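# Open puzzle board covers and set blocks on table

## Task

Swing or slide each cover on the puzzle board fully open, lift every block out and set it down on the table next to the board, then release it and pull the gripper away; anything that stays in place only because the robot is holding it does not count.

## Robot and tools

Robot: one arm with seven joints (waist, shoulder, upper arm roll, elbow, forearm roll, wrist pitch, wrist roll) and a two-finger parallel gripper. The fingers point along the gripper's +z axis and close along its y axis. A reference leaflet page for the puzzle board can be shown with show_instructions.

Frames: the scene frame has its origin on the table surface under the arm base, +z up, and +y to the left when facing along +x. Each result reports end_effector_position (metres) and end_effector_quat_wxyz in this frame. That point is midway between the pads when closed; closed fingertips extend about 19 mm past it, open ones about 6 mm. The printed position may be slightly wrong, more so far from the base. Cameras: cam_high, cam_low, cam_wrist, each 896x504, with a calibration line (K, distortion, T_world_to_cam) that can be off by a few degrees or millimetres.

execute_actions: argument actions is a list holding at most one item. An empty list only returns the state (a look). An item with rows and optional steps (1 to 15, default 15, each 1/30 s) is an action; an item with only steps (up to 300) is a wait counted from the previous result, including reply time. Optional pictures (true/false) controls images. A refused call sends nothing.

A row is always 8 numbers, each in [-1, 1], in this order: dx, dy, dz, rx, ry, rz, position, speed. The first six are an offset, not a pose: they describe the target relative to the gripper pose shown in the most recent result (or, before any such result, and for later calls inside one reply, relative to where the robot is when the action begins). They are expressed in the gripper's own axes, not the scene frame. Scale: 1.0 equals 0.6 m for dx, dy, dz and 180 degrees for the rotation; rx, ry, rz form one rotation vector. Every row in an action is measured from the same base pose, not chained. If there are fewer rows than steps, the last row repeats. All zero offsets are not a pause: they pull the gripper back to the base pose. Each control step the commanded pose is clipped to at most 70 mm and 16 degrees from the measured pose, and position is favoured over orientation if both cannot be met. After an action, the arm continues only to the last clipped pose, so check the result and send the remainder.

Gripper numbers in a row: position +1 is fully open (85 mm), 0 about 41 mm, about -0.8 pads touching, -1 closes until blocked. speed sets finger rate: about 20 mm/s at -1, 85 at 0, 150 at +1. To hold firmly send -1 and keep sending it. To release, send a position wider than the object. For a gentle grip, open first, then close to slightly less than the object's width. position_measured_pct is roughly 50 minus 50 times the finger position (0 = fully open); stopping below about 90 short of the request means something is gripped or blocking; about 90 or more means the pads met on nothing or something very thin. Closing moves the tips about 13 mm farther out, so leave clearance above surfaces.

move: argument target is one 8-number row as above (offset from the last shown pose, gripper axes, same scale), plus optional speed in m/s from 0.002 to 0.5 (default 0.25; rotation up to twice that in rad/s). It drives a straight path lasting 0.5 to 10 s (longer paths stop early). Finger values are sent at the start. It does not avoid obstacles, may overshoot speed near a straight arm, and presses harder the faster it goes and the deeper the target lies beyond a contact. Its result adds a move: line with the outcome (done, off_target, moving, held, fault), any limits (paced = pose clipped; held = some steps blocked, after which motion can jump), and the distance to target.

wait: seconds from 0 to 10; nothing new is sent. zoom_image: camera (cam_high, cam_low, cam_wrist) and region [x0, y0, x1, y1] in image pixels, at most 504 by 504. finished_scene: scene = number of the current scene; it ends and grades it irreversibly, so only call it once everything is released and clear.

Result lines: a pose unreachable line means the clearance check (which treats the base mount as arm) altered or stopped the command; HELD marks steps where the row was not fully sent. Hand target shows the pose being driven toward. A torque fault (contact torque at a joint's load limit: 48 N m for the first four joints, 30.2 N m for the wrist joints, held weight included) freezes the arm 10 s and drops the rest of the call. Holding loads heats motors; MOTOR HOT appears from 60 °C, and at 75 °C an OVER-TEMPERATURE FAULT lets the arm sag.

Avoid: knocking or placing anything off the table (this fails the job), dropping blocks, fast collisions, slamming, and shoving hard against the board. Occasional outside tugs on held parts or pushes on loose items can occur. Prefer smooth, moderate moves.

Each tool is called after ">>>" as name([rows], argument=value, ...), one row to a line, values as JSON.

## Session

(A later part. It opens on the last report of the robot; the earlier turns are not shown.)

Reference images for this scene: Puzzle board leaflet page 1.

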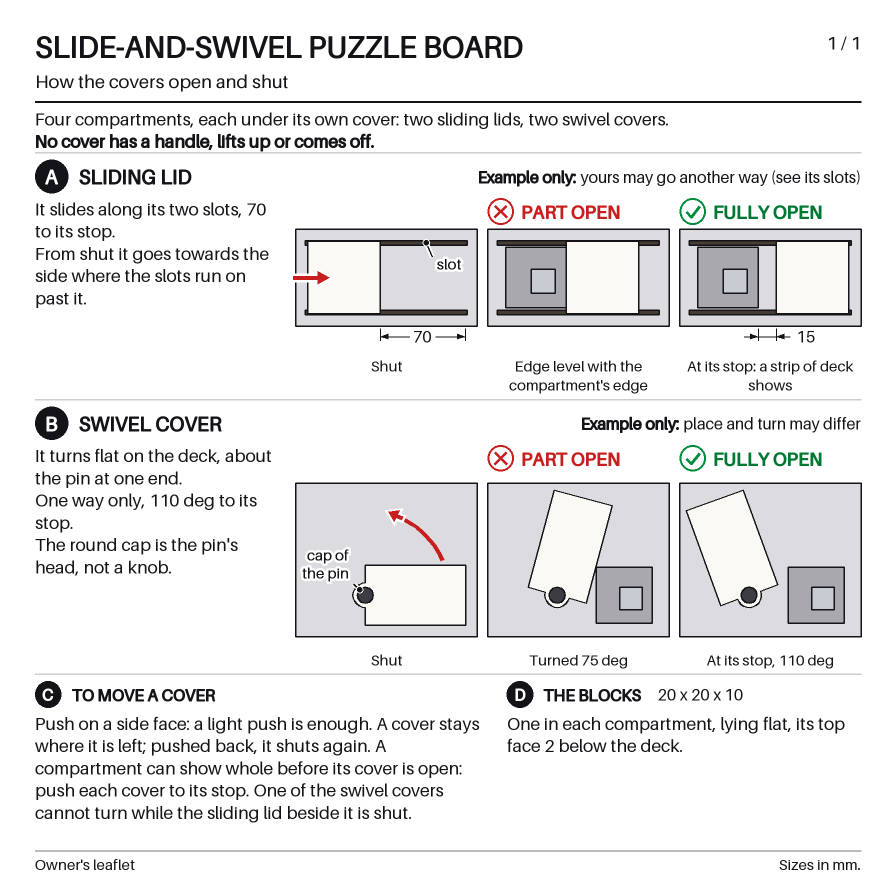

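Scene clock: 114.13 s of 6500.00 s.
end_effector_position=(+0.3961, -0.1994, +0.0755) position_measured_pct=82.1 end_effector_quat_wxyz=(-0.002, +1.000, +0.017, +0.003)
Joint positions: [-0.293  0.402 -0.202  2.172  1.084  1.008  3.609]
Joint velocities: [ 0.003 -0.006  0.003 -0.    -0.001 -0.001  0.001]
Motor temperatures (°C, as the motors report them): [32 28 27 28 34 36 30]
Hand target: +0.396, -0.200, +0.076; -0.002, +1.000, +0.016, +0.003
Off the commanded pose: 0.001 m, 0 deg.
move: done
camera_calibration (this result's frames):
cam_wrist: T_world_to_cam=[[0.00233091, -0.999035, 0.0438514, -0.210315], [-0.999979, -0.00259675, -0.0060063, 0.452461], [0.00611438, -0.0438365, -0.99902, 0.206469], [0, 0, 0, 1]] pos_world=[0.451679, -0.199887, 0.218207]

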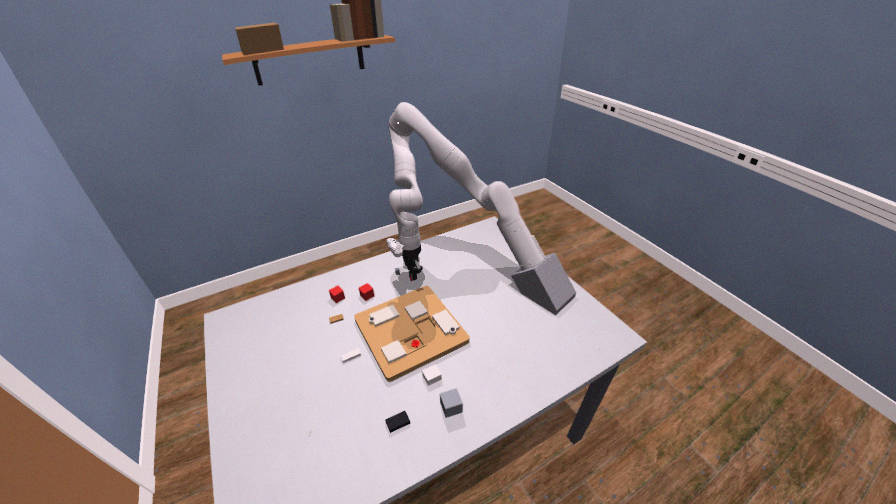

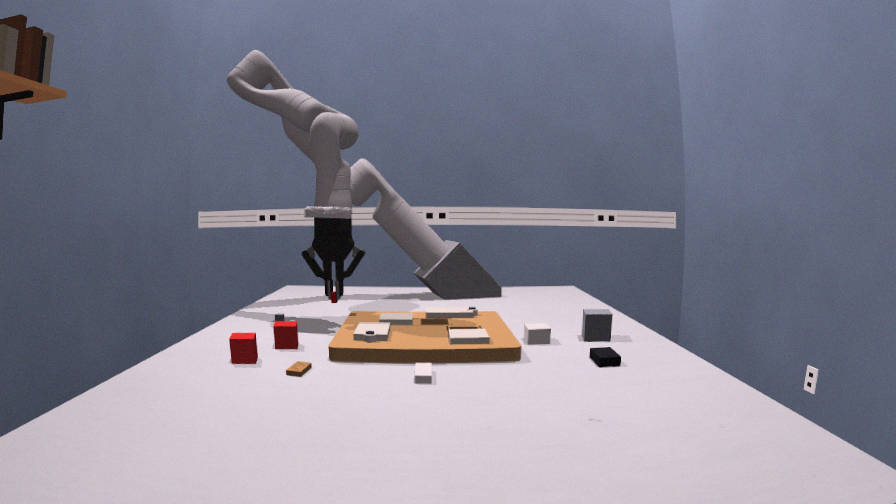

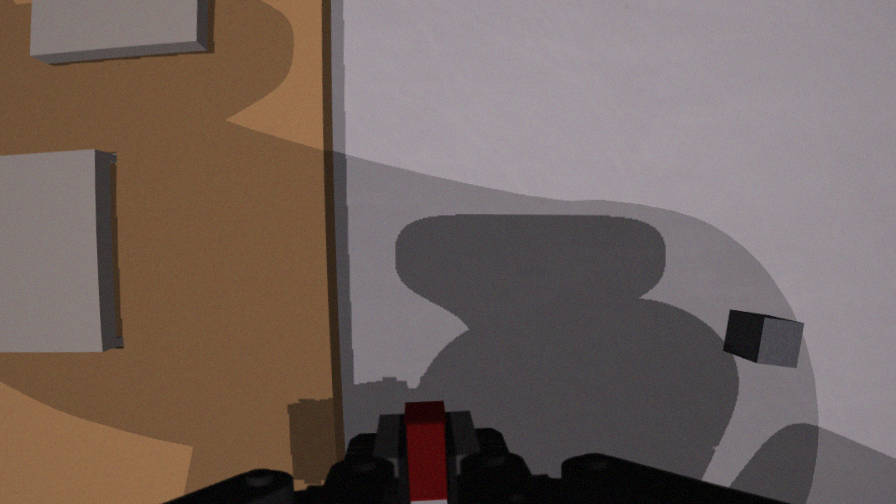

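>>> move(target=[0,0.03,0.07,0,0,0,-0.7,0], speed=0.08)

>>> move(target=[0,0,0.012,0,0,0,-0.7,0], speed=0.015)

>>> move(target=[0,0,0,0,0,0,-0.1,-0.3])

>>> move(target=[0,0.015,-0.011,0,0,0,-0.1,0], speed=0.03)

>>> move(target=[0,0.03,0,0,0,0,-0.1,0], speed=0.015)

Scene clock: 122.83 s of 6500.00 s.
end_effector_position=(+0.3971, -0.2172, +0.0335) position_measured_pct=82.1 end_effector_quat_wxyz=(-0.002, +1.000, +0.017, +0.003)
Joint positions: [-0.211  0.445 -0.148  2.191  1.204  0.91   3.589]
Joint velocities: [ 0.002  0.003  0.003  0.001 -0.001 -0.002  0.   ]
Motor temperatures (°C, as the motors report them): [32 28 27 28 34 36 30]
Hand target: +0.397, -0.217, +0.033; -0.002, +1.000, +0.017, +0.003
Off the commanded pose: 0.000 m, 0 deg.
After step 90, 4.80 s passed at rest.
move: done
camera_calibration (this result's frames):
cam_wrist: T_world_to_cam=[[0.00237259, -0.999025, 0.0440775, -0.226283], [-0.999974, -0.00266734, -0.00662958, 0.453202], [0.00674069, -0.0440606, -0.999006, 0.163466], [0, 0, 0, 1]] pos_world=[0.452625, -0.217651, 0.176282]

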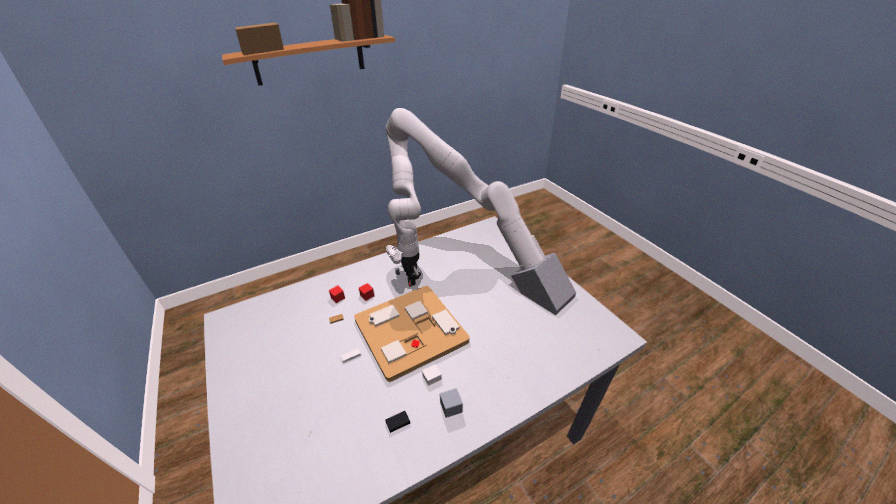

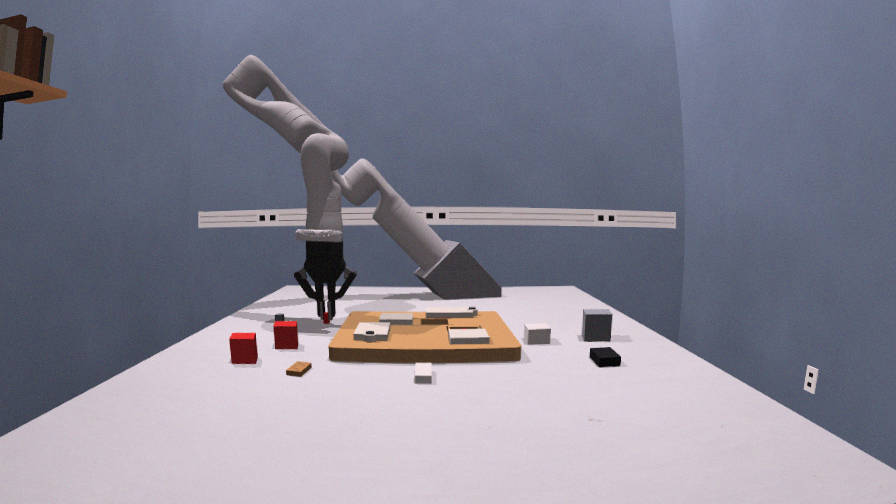

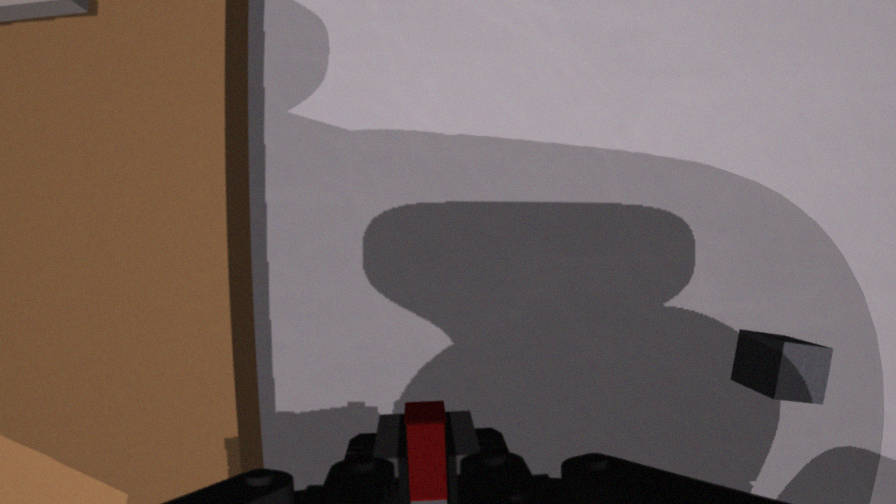

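Scene clock: 123.53 s of 6500.00 s.
end_effector_position=(+0.3973, -0.2172, +0.0264) position_measured_pct=82.1 end_effector_quat_wxyz=(-0.002, +1.000, +0.017, +0.004)
Joint positions: [-0.202  0.459 -0.14   2.194  1.227  0.895  3.574]
Joint velocities: [ 0.     0.001  0.001  0.    -0.001 -0.001  0.   ]
Motor temperatures (°C, as the motors report them): [32 28 27 28 34 36 30]
Hand target: +0.397, -0.217, +0.026; -0.002, +1.000, +0.017, +0.004
Off the commanded pose: 0.000 m, 0 deg.
move: done
camera_calibration (this result's frames):
cam_wrist: T_world_to_cam=[[0.00229848, -0.999024, 0.0441068, -0.225928], [-0.999973, -0.00260387, -0.00686774, 0.453297], [0.00697588, -0.0440898, -0.999003, 0.156239], [0, 0, 0, 1]] pos_world=[0.452714, -0.217639, 0.169161]

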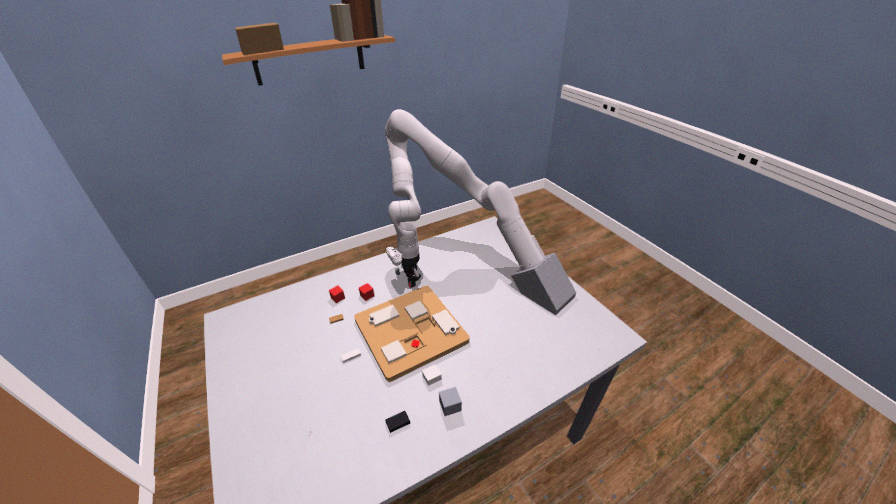

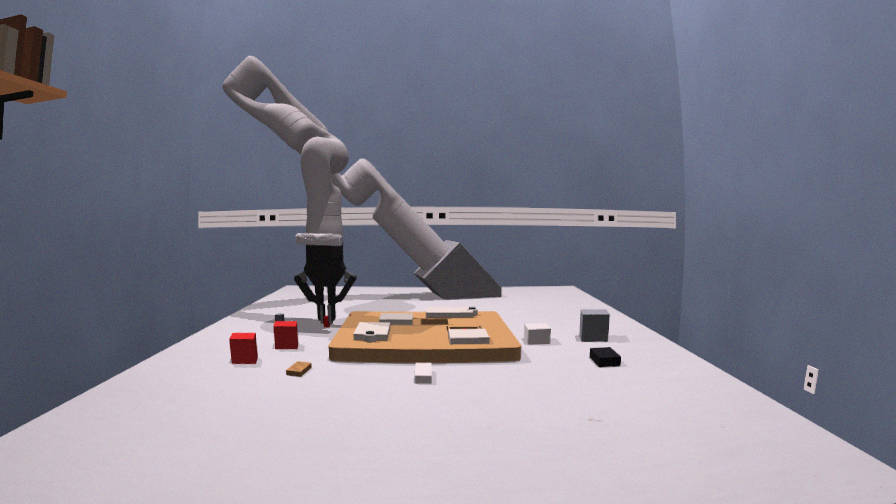

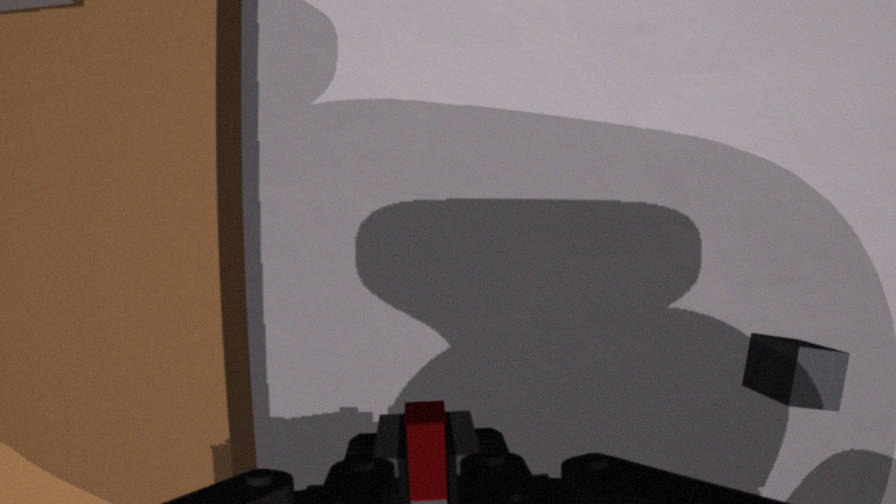

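Scene clock: 124.27 s of 6500.00 s.
end_effector_position=(+0.3973, -0.2172, +0.0264) position_measured_pct=54.8 end_effector_quat_wxyz=(-0.002, +1.000, +0.017, +0.004)
Joint positions: [-0.202  0.459 -0.14   2.194  1.227  0.895  3.574]
Joint velocities: [-0.    -0.    -0.    -0.    -0.     0.001  0.   ]
Motor temperatures (°C, as the motors report them): [32 28 27 28 34 36 30]
Hand target: +0.397, -0.217, +0.026; -0.002, +1.000, +0.017, +0.004
Off the commanded pose: 0.000 m, 0 deg.
move: done
camera_calibration (this result's frames):
cam_wrist: T_world_to_cam=[[0.00229582, -0.999024, 0.0441072, -0.225928], [-0.999973, -0.00260135, -0.00687074, 0.453299], [0.00697878, -0.0440902, -0.999003, 0.156238], [0, 0, 0, 1]] pos_world=[0.452715, -0.21764, 0.169162]

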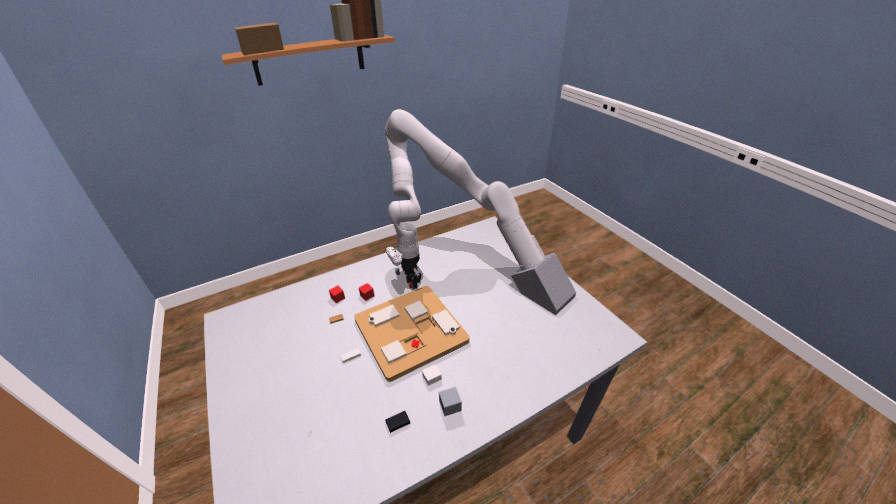

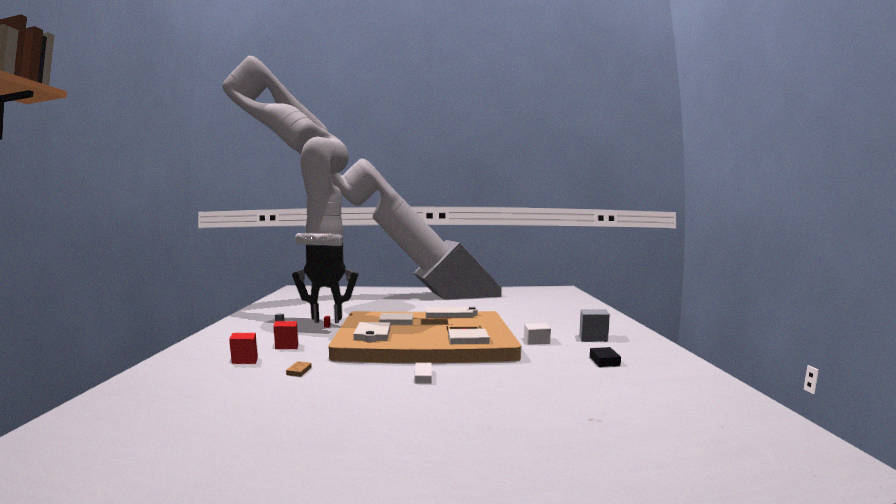

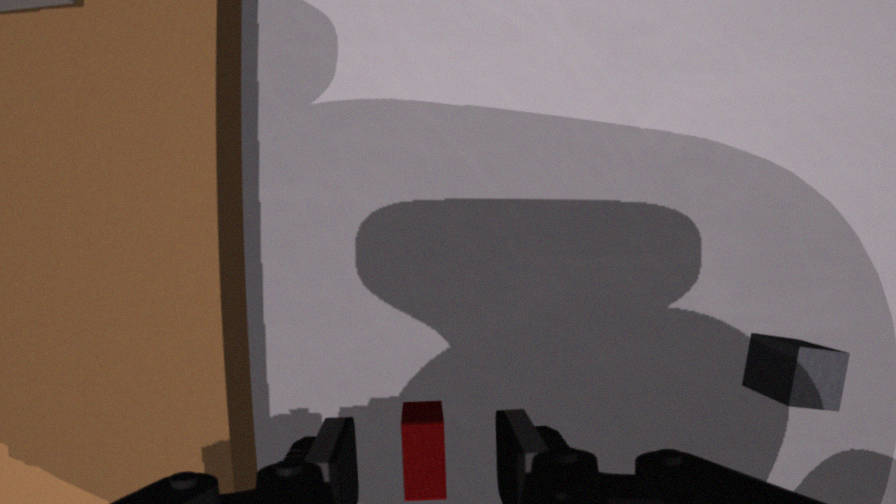

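Scene clock: 124.97 s of 6500.00 s.
end_effector_position=(+0.3974, -0.2261, +0.0329) position_measured_pct=54.8 end_effector_quat_wxyz=(-0.002, +1.000, +0.017, +0.003)
Joint positions: [-0.194  0.429 -0.143  2.188  1.201  0.904  3.619]
Joint velocities: [ 0.001 -0.003  0.001  0.    -0.     0.     0.001]
Motor temperatures (°C, as the motors report them): [32 28 27 28 34 36 30]
Hand target: +0.397, -0.226, +0.033; -0.002, +1.000, +0.017, +0.004
Off the commanded pose: 0.000 m, 0 deg.
move: done
camera_calibration (this result's frames):
cam_wrist: T_world_to_cam=[[0.00268242, -0.999025, 0.0440722, -0.235261], [-0.999974, -0.00297745, -0.00662992, 0.453399], [0.00675467, -0.0440532, -0.999006, 0.162431], [0, 0, 0, 1]] pos_world=[0.452921, -0.226526, 0.175644]

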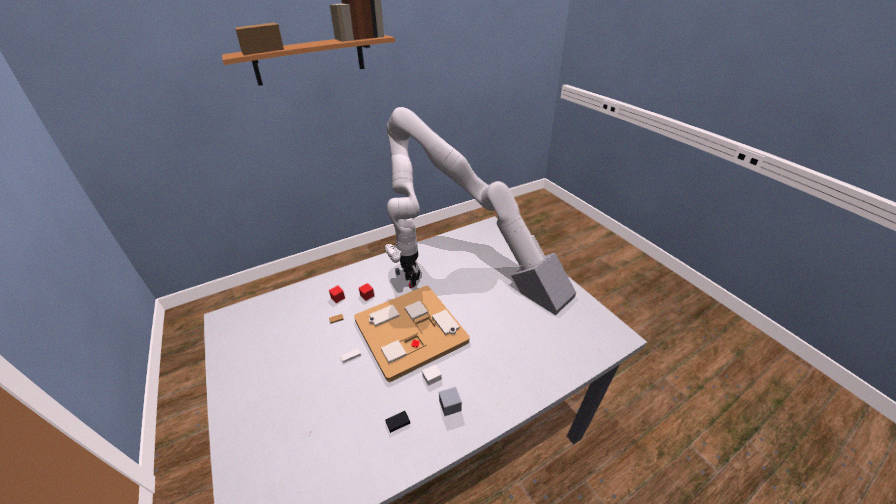

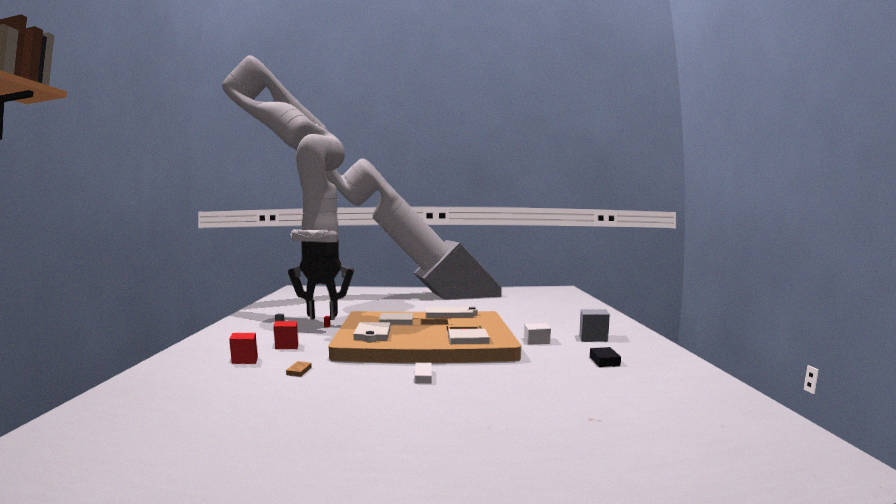

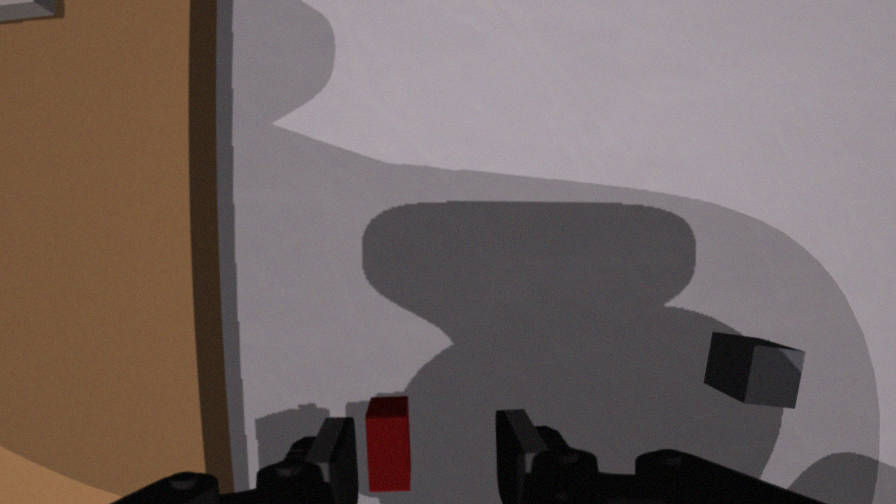

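Scene clock: 126.40 s of 6500.00 s.
end_effector_position=(+0.3980, -0.2440, +0.0328) position_measured_pct=54.8 end_effector_quat_wxyz=(-0.002, +1.000, +0.017, +0.003)
Joint positions: [-0.16   0.397 -0.134  2.179  1.192  0.894  3.683]
Joint velocities: [ 0.001 -0.002  0.001 -0.    -0.002 -0.     0.001]
Motor temperatures (°C, as the motors report them): [32 28 27 28 34 36 30]
Hand target: +0.398, -0.244, +0.033; -0.002, +1.000, +0.017, +0.003
Off the commanded pose: 0.000 m, 0 deg.
move: done
camera_calibration (this result's frames):
cam_wrist: T_world_to_cam=[[0.00295024, -0.999023, 0.0440871, -0.25327], [-0.999973, -0.0032437, -0.00658627, 0.453844], [0.00672284, -0.0440665, -0.999006, 0.161563], [0, 0, 0, 1]] pos_world=[0.453493, -0.244431, 0.175557]

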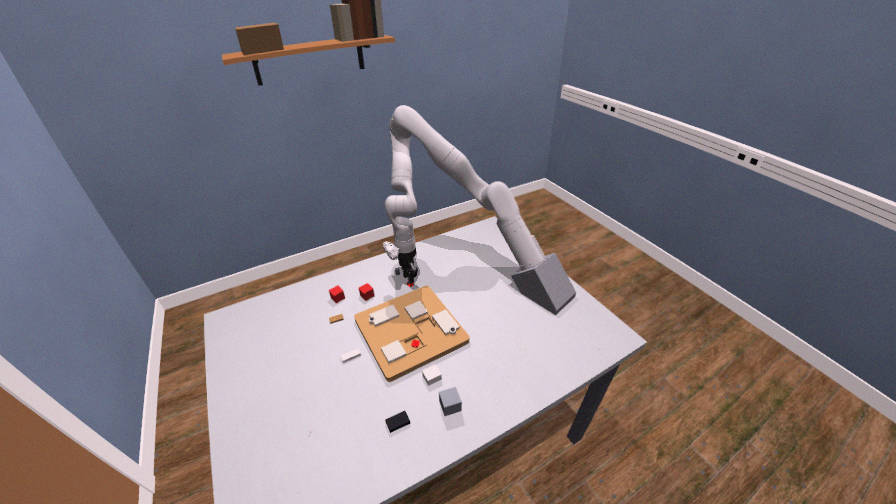

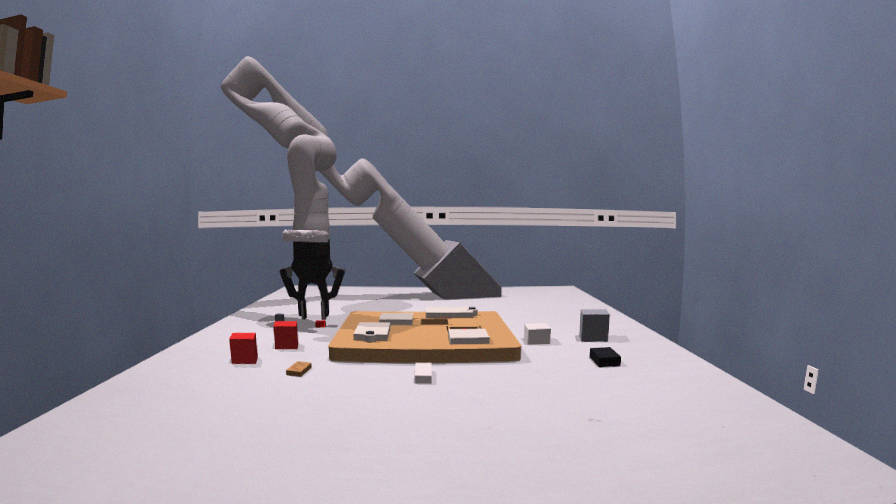

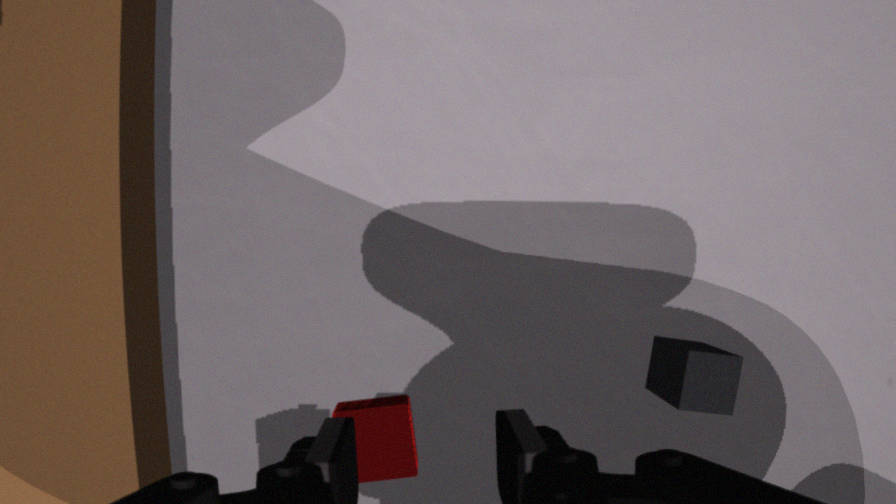

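>>> move(target=[0.03,0,-0.075,0,0,0,-1,-0.5], speed=0.15)

>>> move(target=[0.195,-0.16,0,0,0.003,0,-1,0])

Scene clock: 133.77 s of 6500.00 s.
end_effector_position=(+0.4156, -0.2436, +0.0780) position_measured_pct=91.7 end_effector_quat_wxyz=(-0.002, +1.000, +0.017, +0.003)
Joint positions: [-0.212  0.339 -0.179  2.097  1.05   1.011  3.799]
Joint velocities: [-0.    -0.    -0.     0.     0.    -0.001 -0.   ]
Motor temperatures (°C, as the motors report them): [32 28 27 28 34 36 30]
Hand target: +0.416, -0.244, +0.078; -0.002, +1.000, +0.017, +0.003
Off the commanded pose: 0.000 m, 0 deg.
After step 90, 3.37 s passed at rest.
move: done
camera_calibration (this result's frames):
cam_wrist: T_world_to_cam=[[0.00301835, -0.999037, 0.0437788, -0.254908], [-0.999974, -0.00329914, -0.0063428, 0.471682], [0.00648112, -0.0437586, -0.999021, 0.206762], [0, 0, 0, 1]] pos_world=[0.471099, -0.244059, 0.220711]

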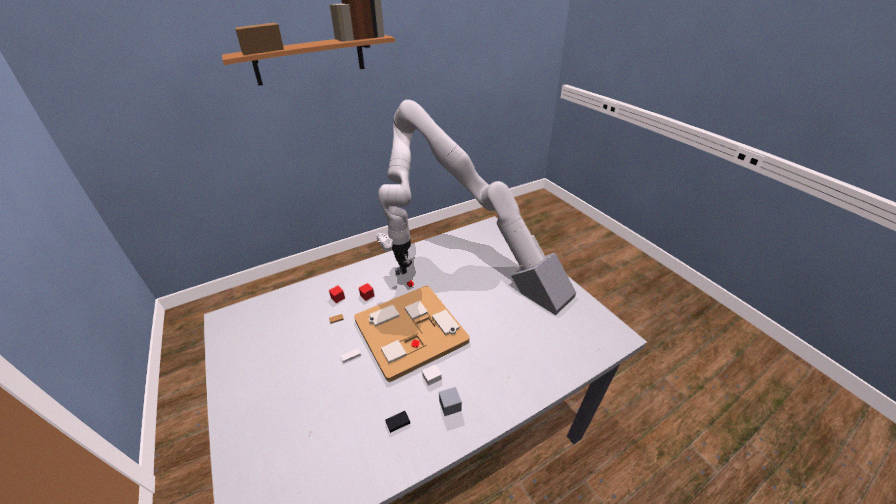

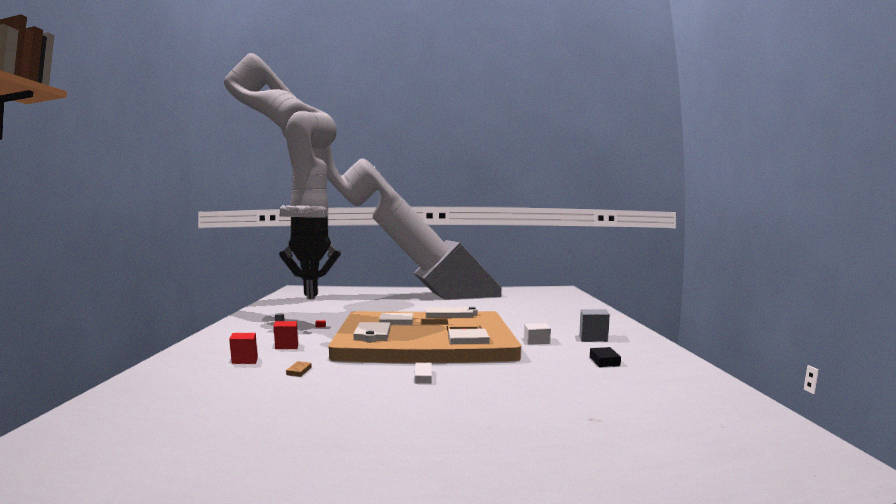

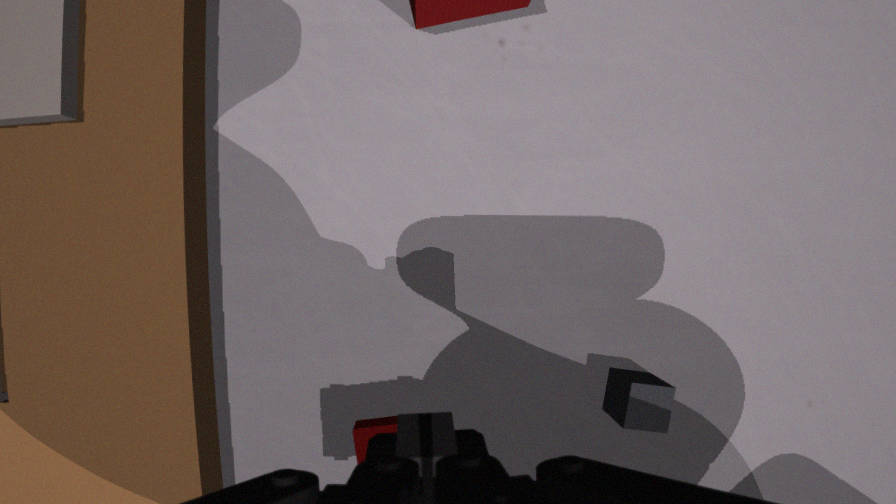

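Scene clock: 134.87 s of 6500.00 s.
end_effector_position=(+0.5294, -0.1442, +0.0795) position_measured_pct=91.7 end_effector_quat_wxyz=(-0.003, +1.000, +0.017, +0.008)
Joint positions: [-0.343  0.65  -0.202  1.722  1.019  1.146  3.776]
Joint velocities: [-0.002  0.009 -0.    -0.002 -0.     0.001 -0.   ]
Motor temperatures (°C, as the motors report them): [32 28 27 28 34 36 30]
Hand target: +0.529, -0.144, +0.079; -0.003, +1.000, +0.017, +0.008
Off the commanded pose: 0.001 m, 0 deg.
move: done
camera_calibration (this result's frames):
cam_wrist: T_world_to_cam=[[0.00174271, -0.999077, 0.0429203, -0.155257], [-0.999869, -0.00243032, -0.0159737, 0.586726], [0.0160633, -0.0428868, -0.998951, 0.206987], [0, 0, 0, 1]] pos_world=[0.583595, -0.144811, 0.222805]

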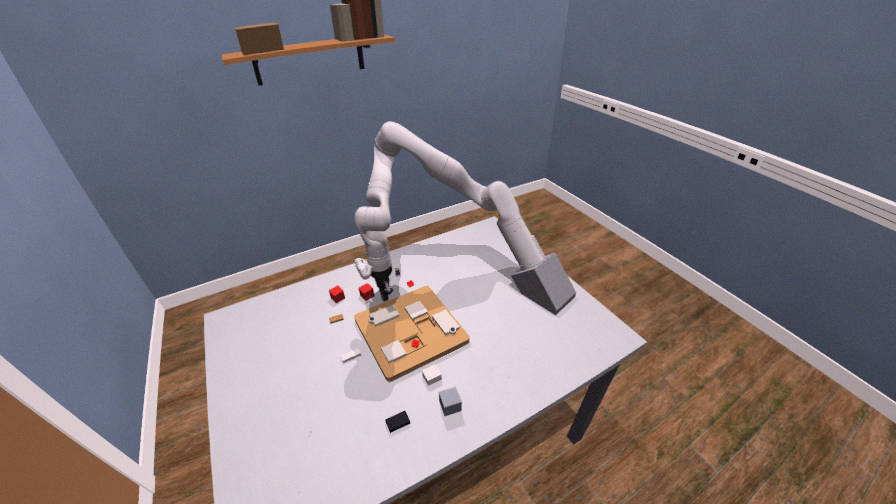

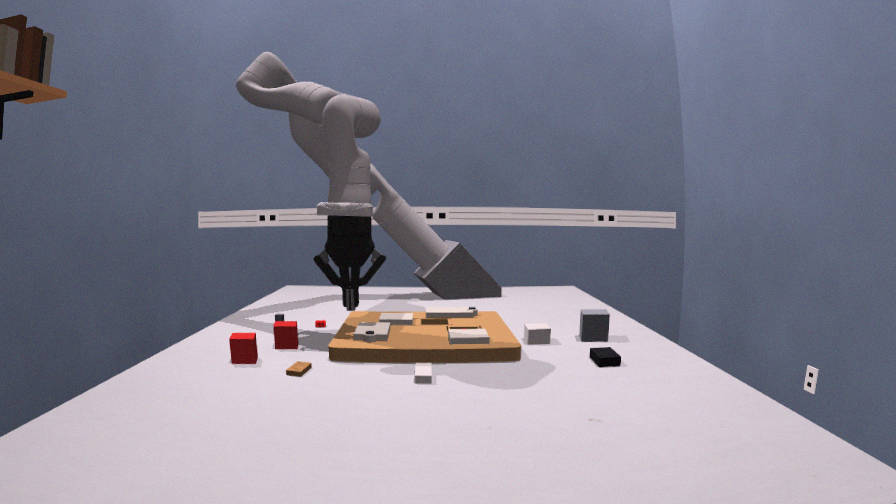

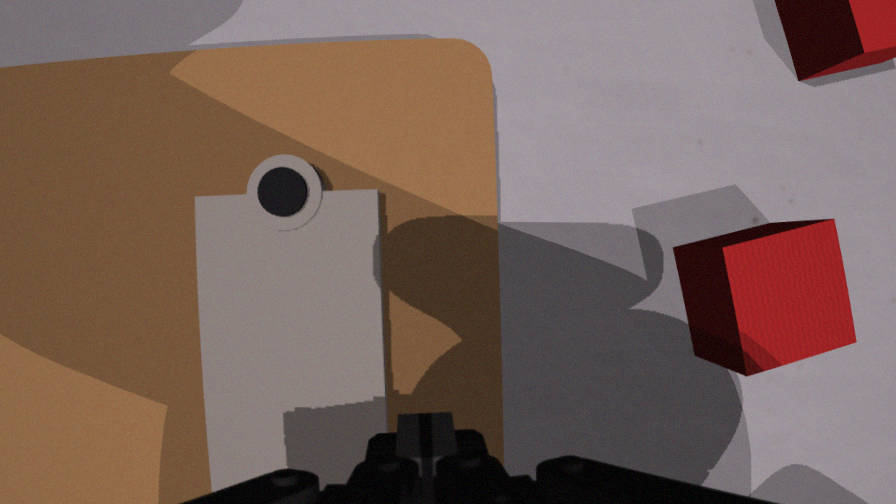

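>>> execute_actions(actions=[])

Scene clock: 149.37 s of 6500.00 s.
end_effector_position=(+0.5293, -0.1438, +0.0793) position_measured_pct=91.7 end_effector_quat_wxyz=(-0.003, +1.000, +0.017, +0.008)
Joint positions: [-0.343  0.651 -0.202  1.722  1.019  1.146  3.776]
Joint velocities: [ 0.    -0.    -0.    -0.001  0.001  0.    -0.   ]
Motor temperatures (°C, as the motors report them): [32 28 27 28 34 36 30]
Hand target: +0.529, -0.144, +0.079; -0.003, +1.000, +0.017, +0.008
Off the commanded pose: 0.000 m, 0 deg.
Steps of this call (steps 1 to 90: nothing new was sent; then 11.50 s passed at rest). Readings (end_effector_position | what the end effector reports):
1: (+0.5294, -0.1441, +0.0795) | position_measured_pct=91.7
2: (+0.5294, -0.1440, +0.0794) | position_measured_pct=91.7
4: (+0.5294, -0.1439, +0.0794) | position_measured_pct=91.7
8: (+0.5293, -0.1439, +0.0793) | position_measured_pct=91.7
90: the state above
camera_calibration (this result's frames):
cam_wrist: T_world_to_cam=[[0.0024755, -0.999072, 0.0430079, -0.155283], [-0.999875, -0.00314406, -0.0154844, 0.586476], [0.0156053, -0.0429642, -0.998955, 0.206987], [0, 0, 0, 1]] pos_world=[0.583557, -0.144402, 0.22253]

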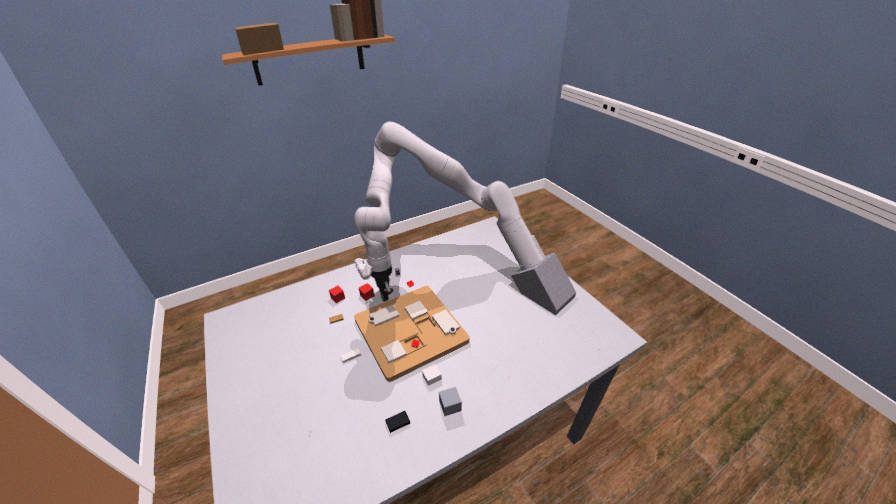

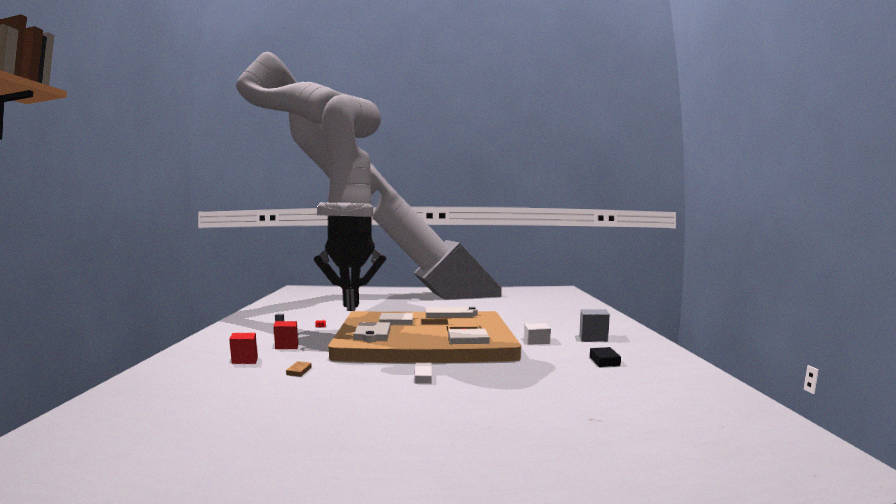

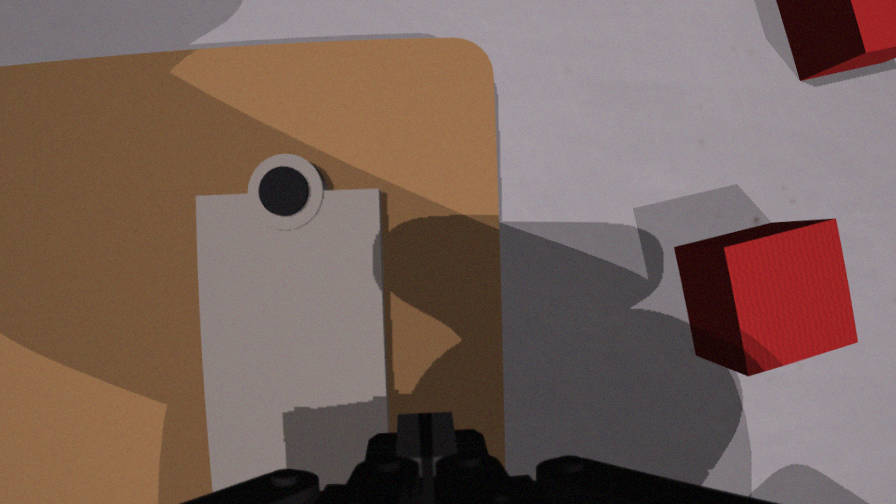

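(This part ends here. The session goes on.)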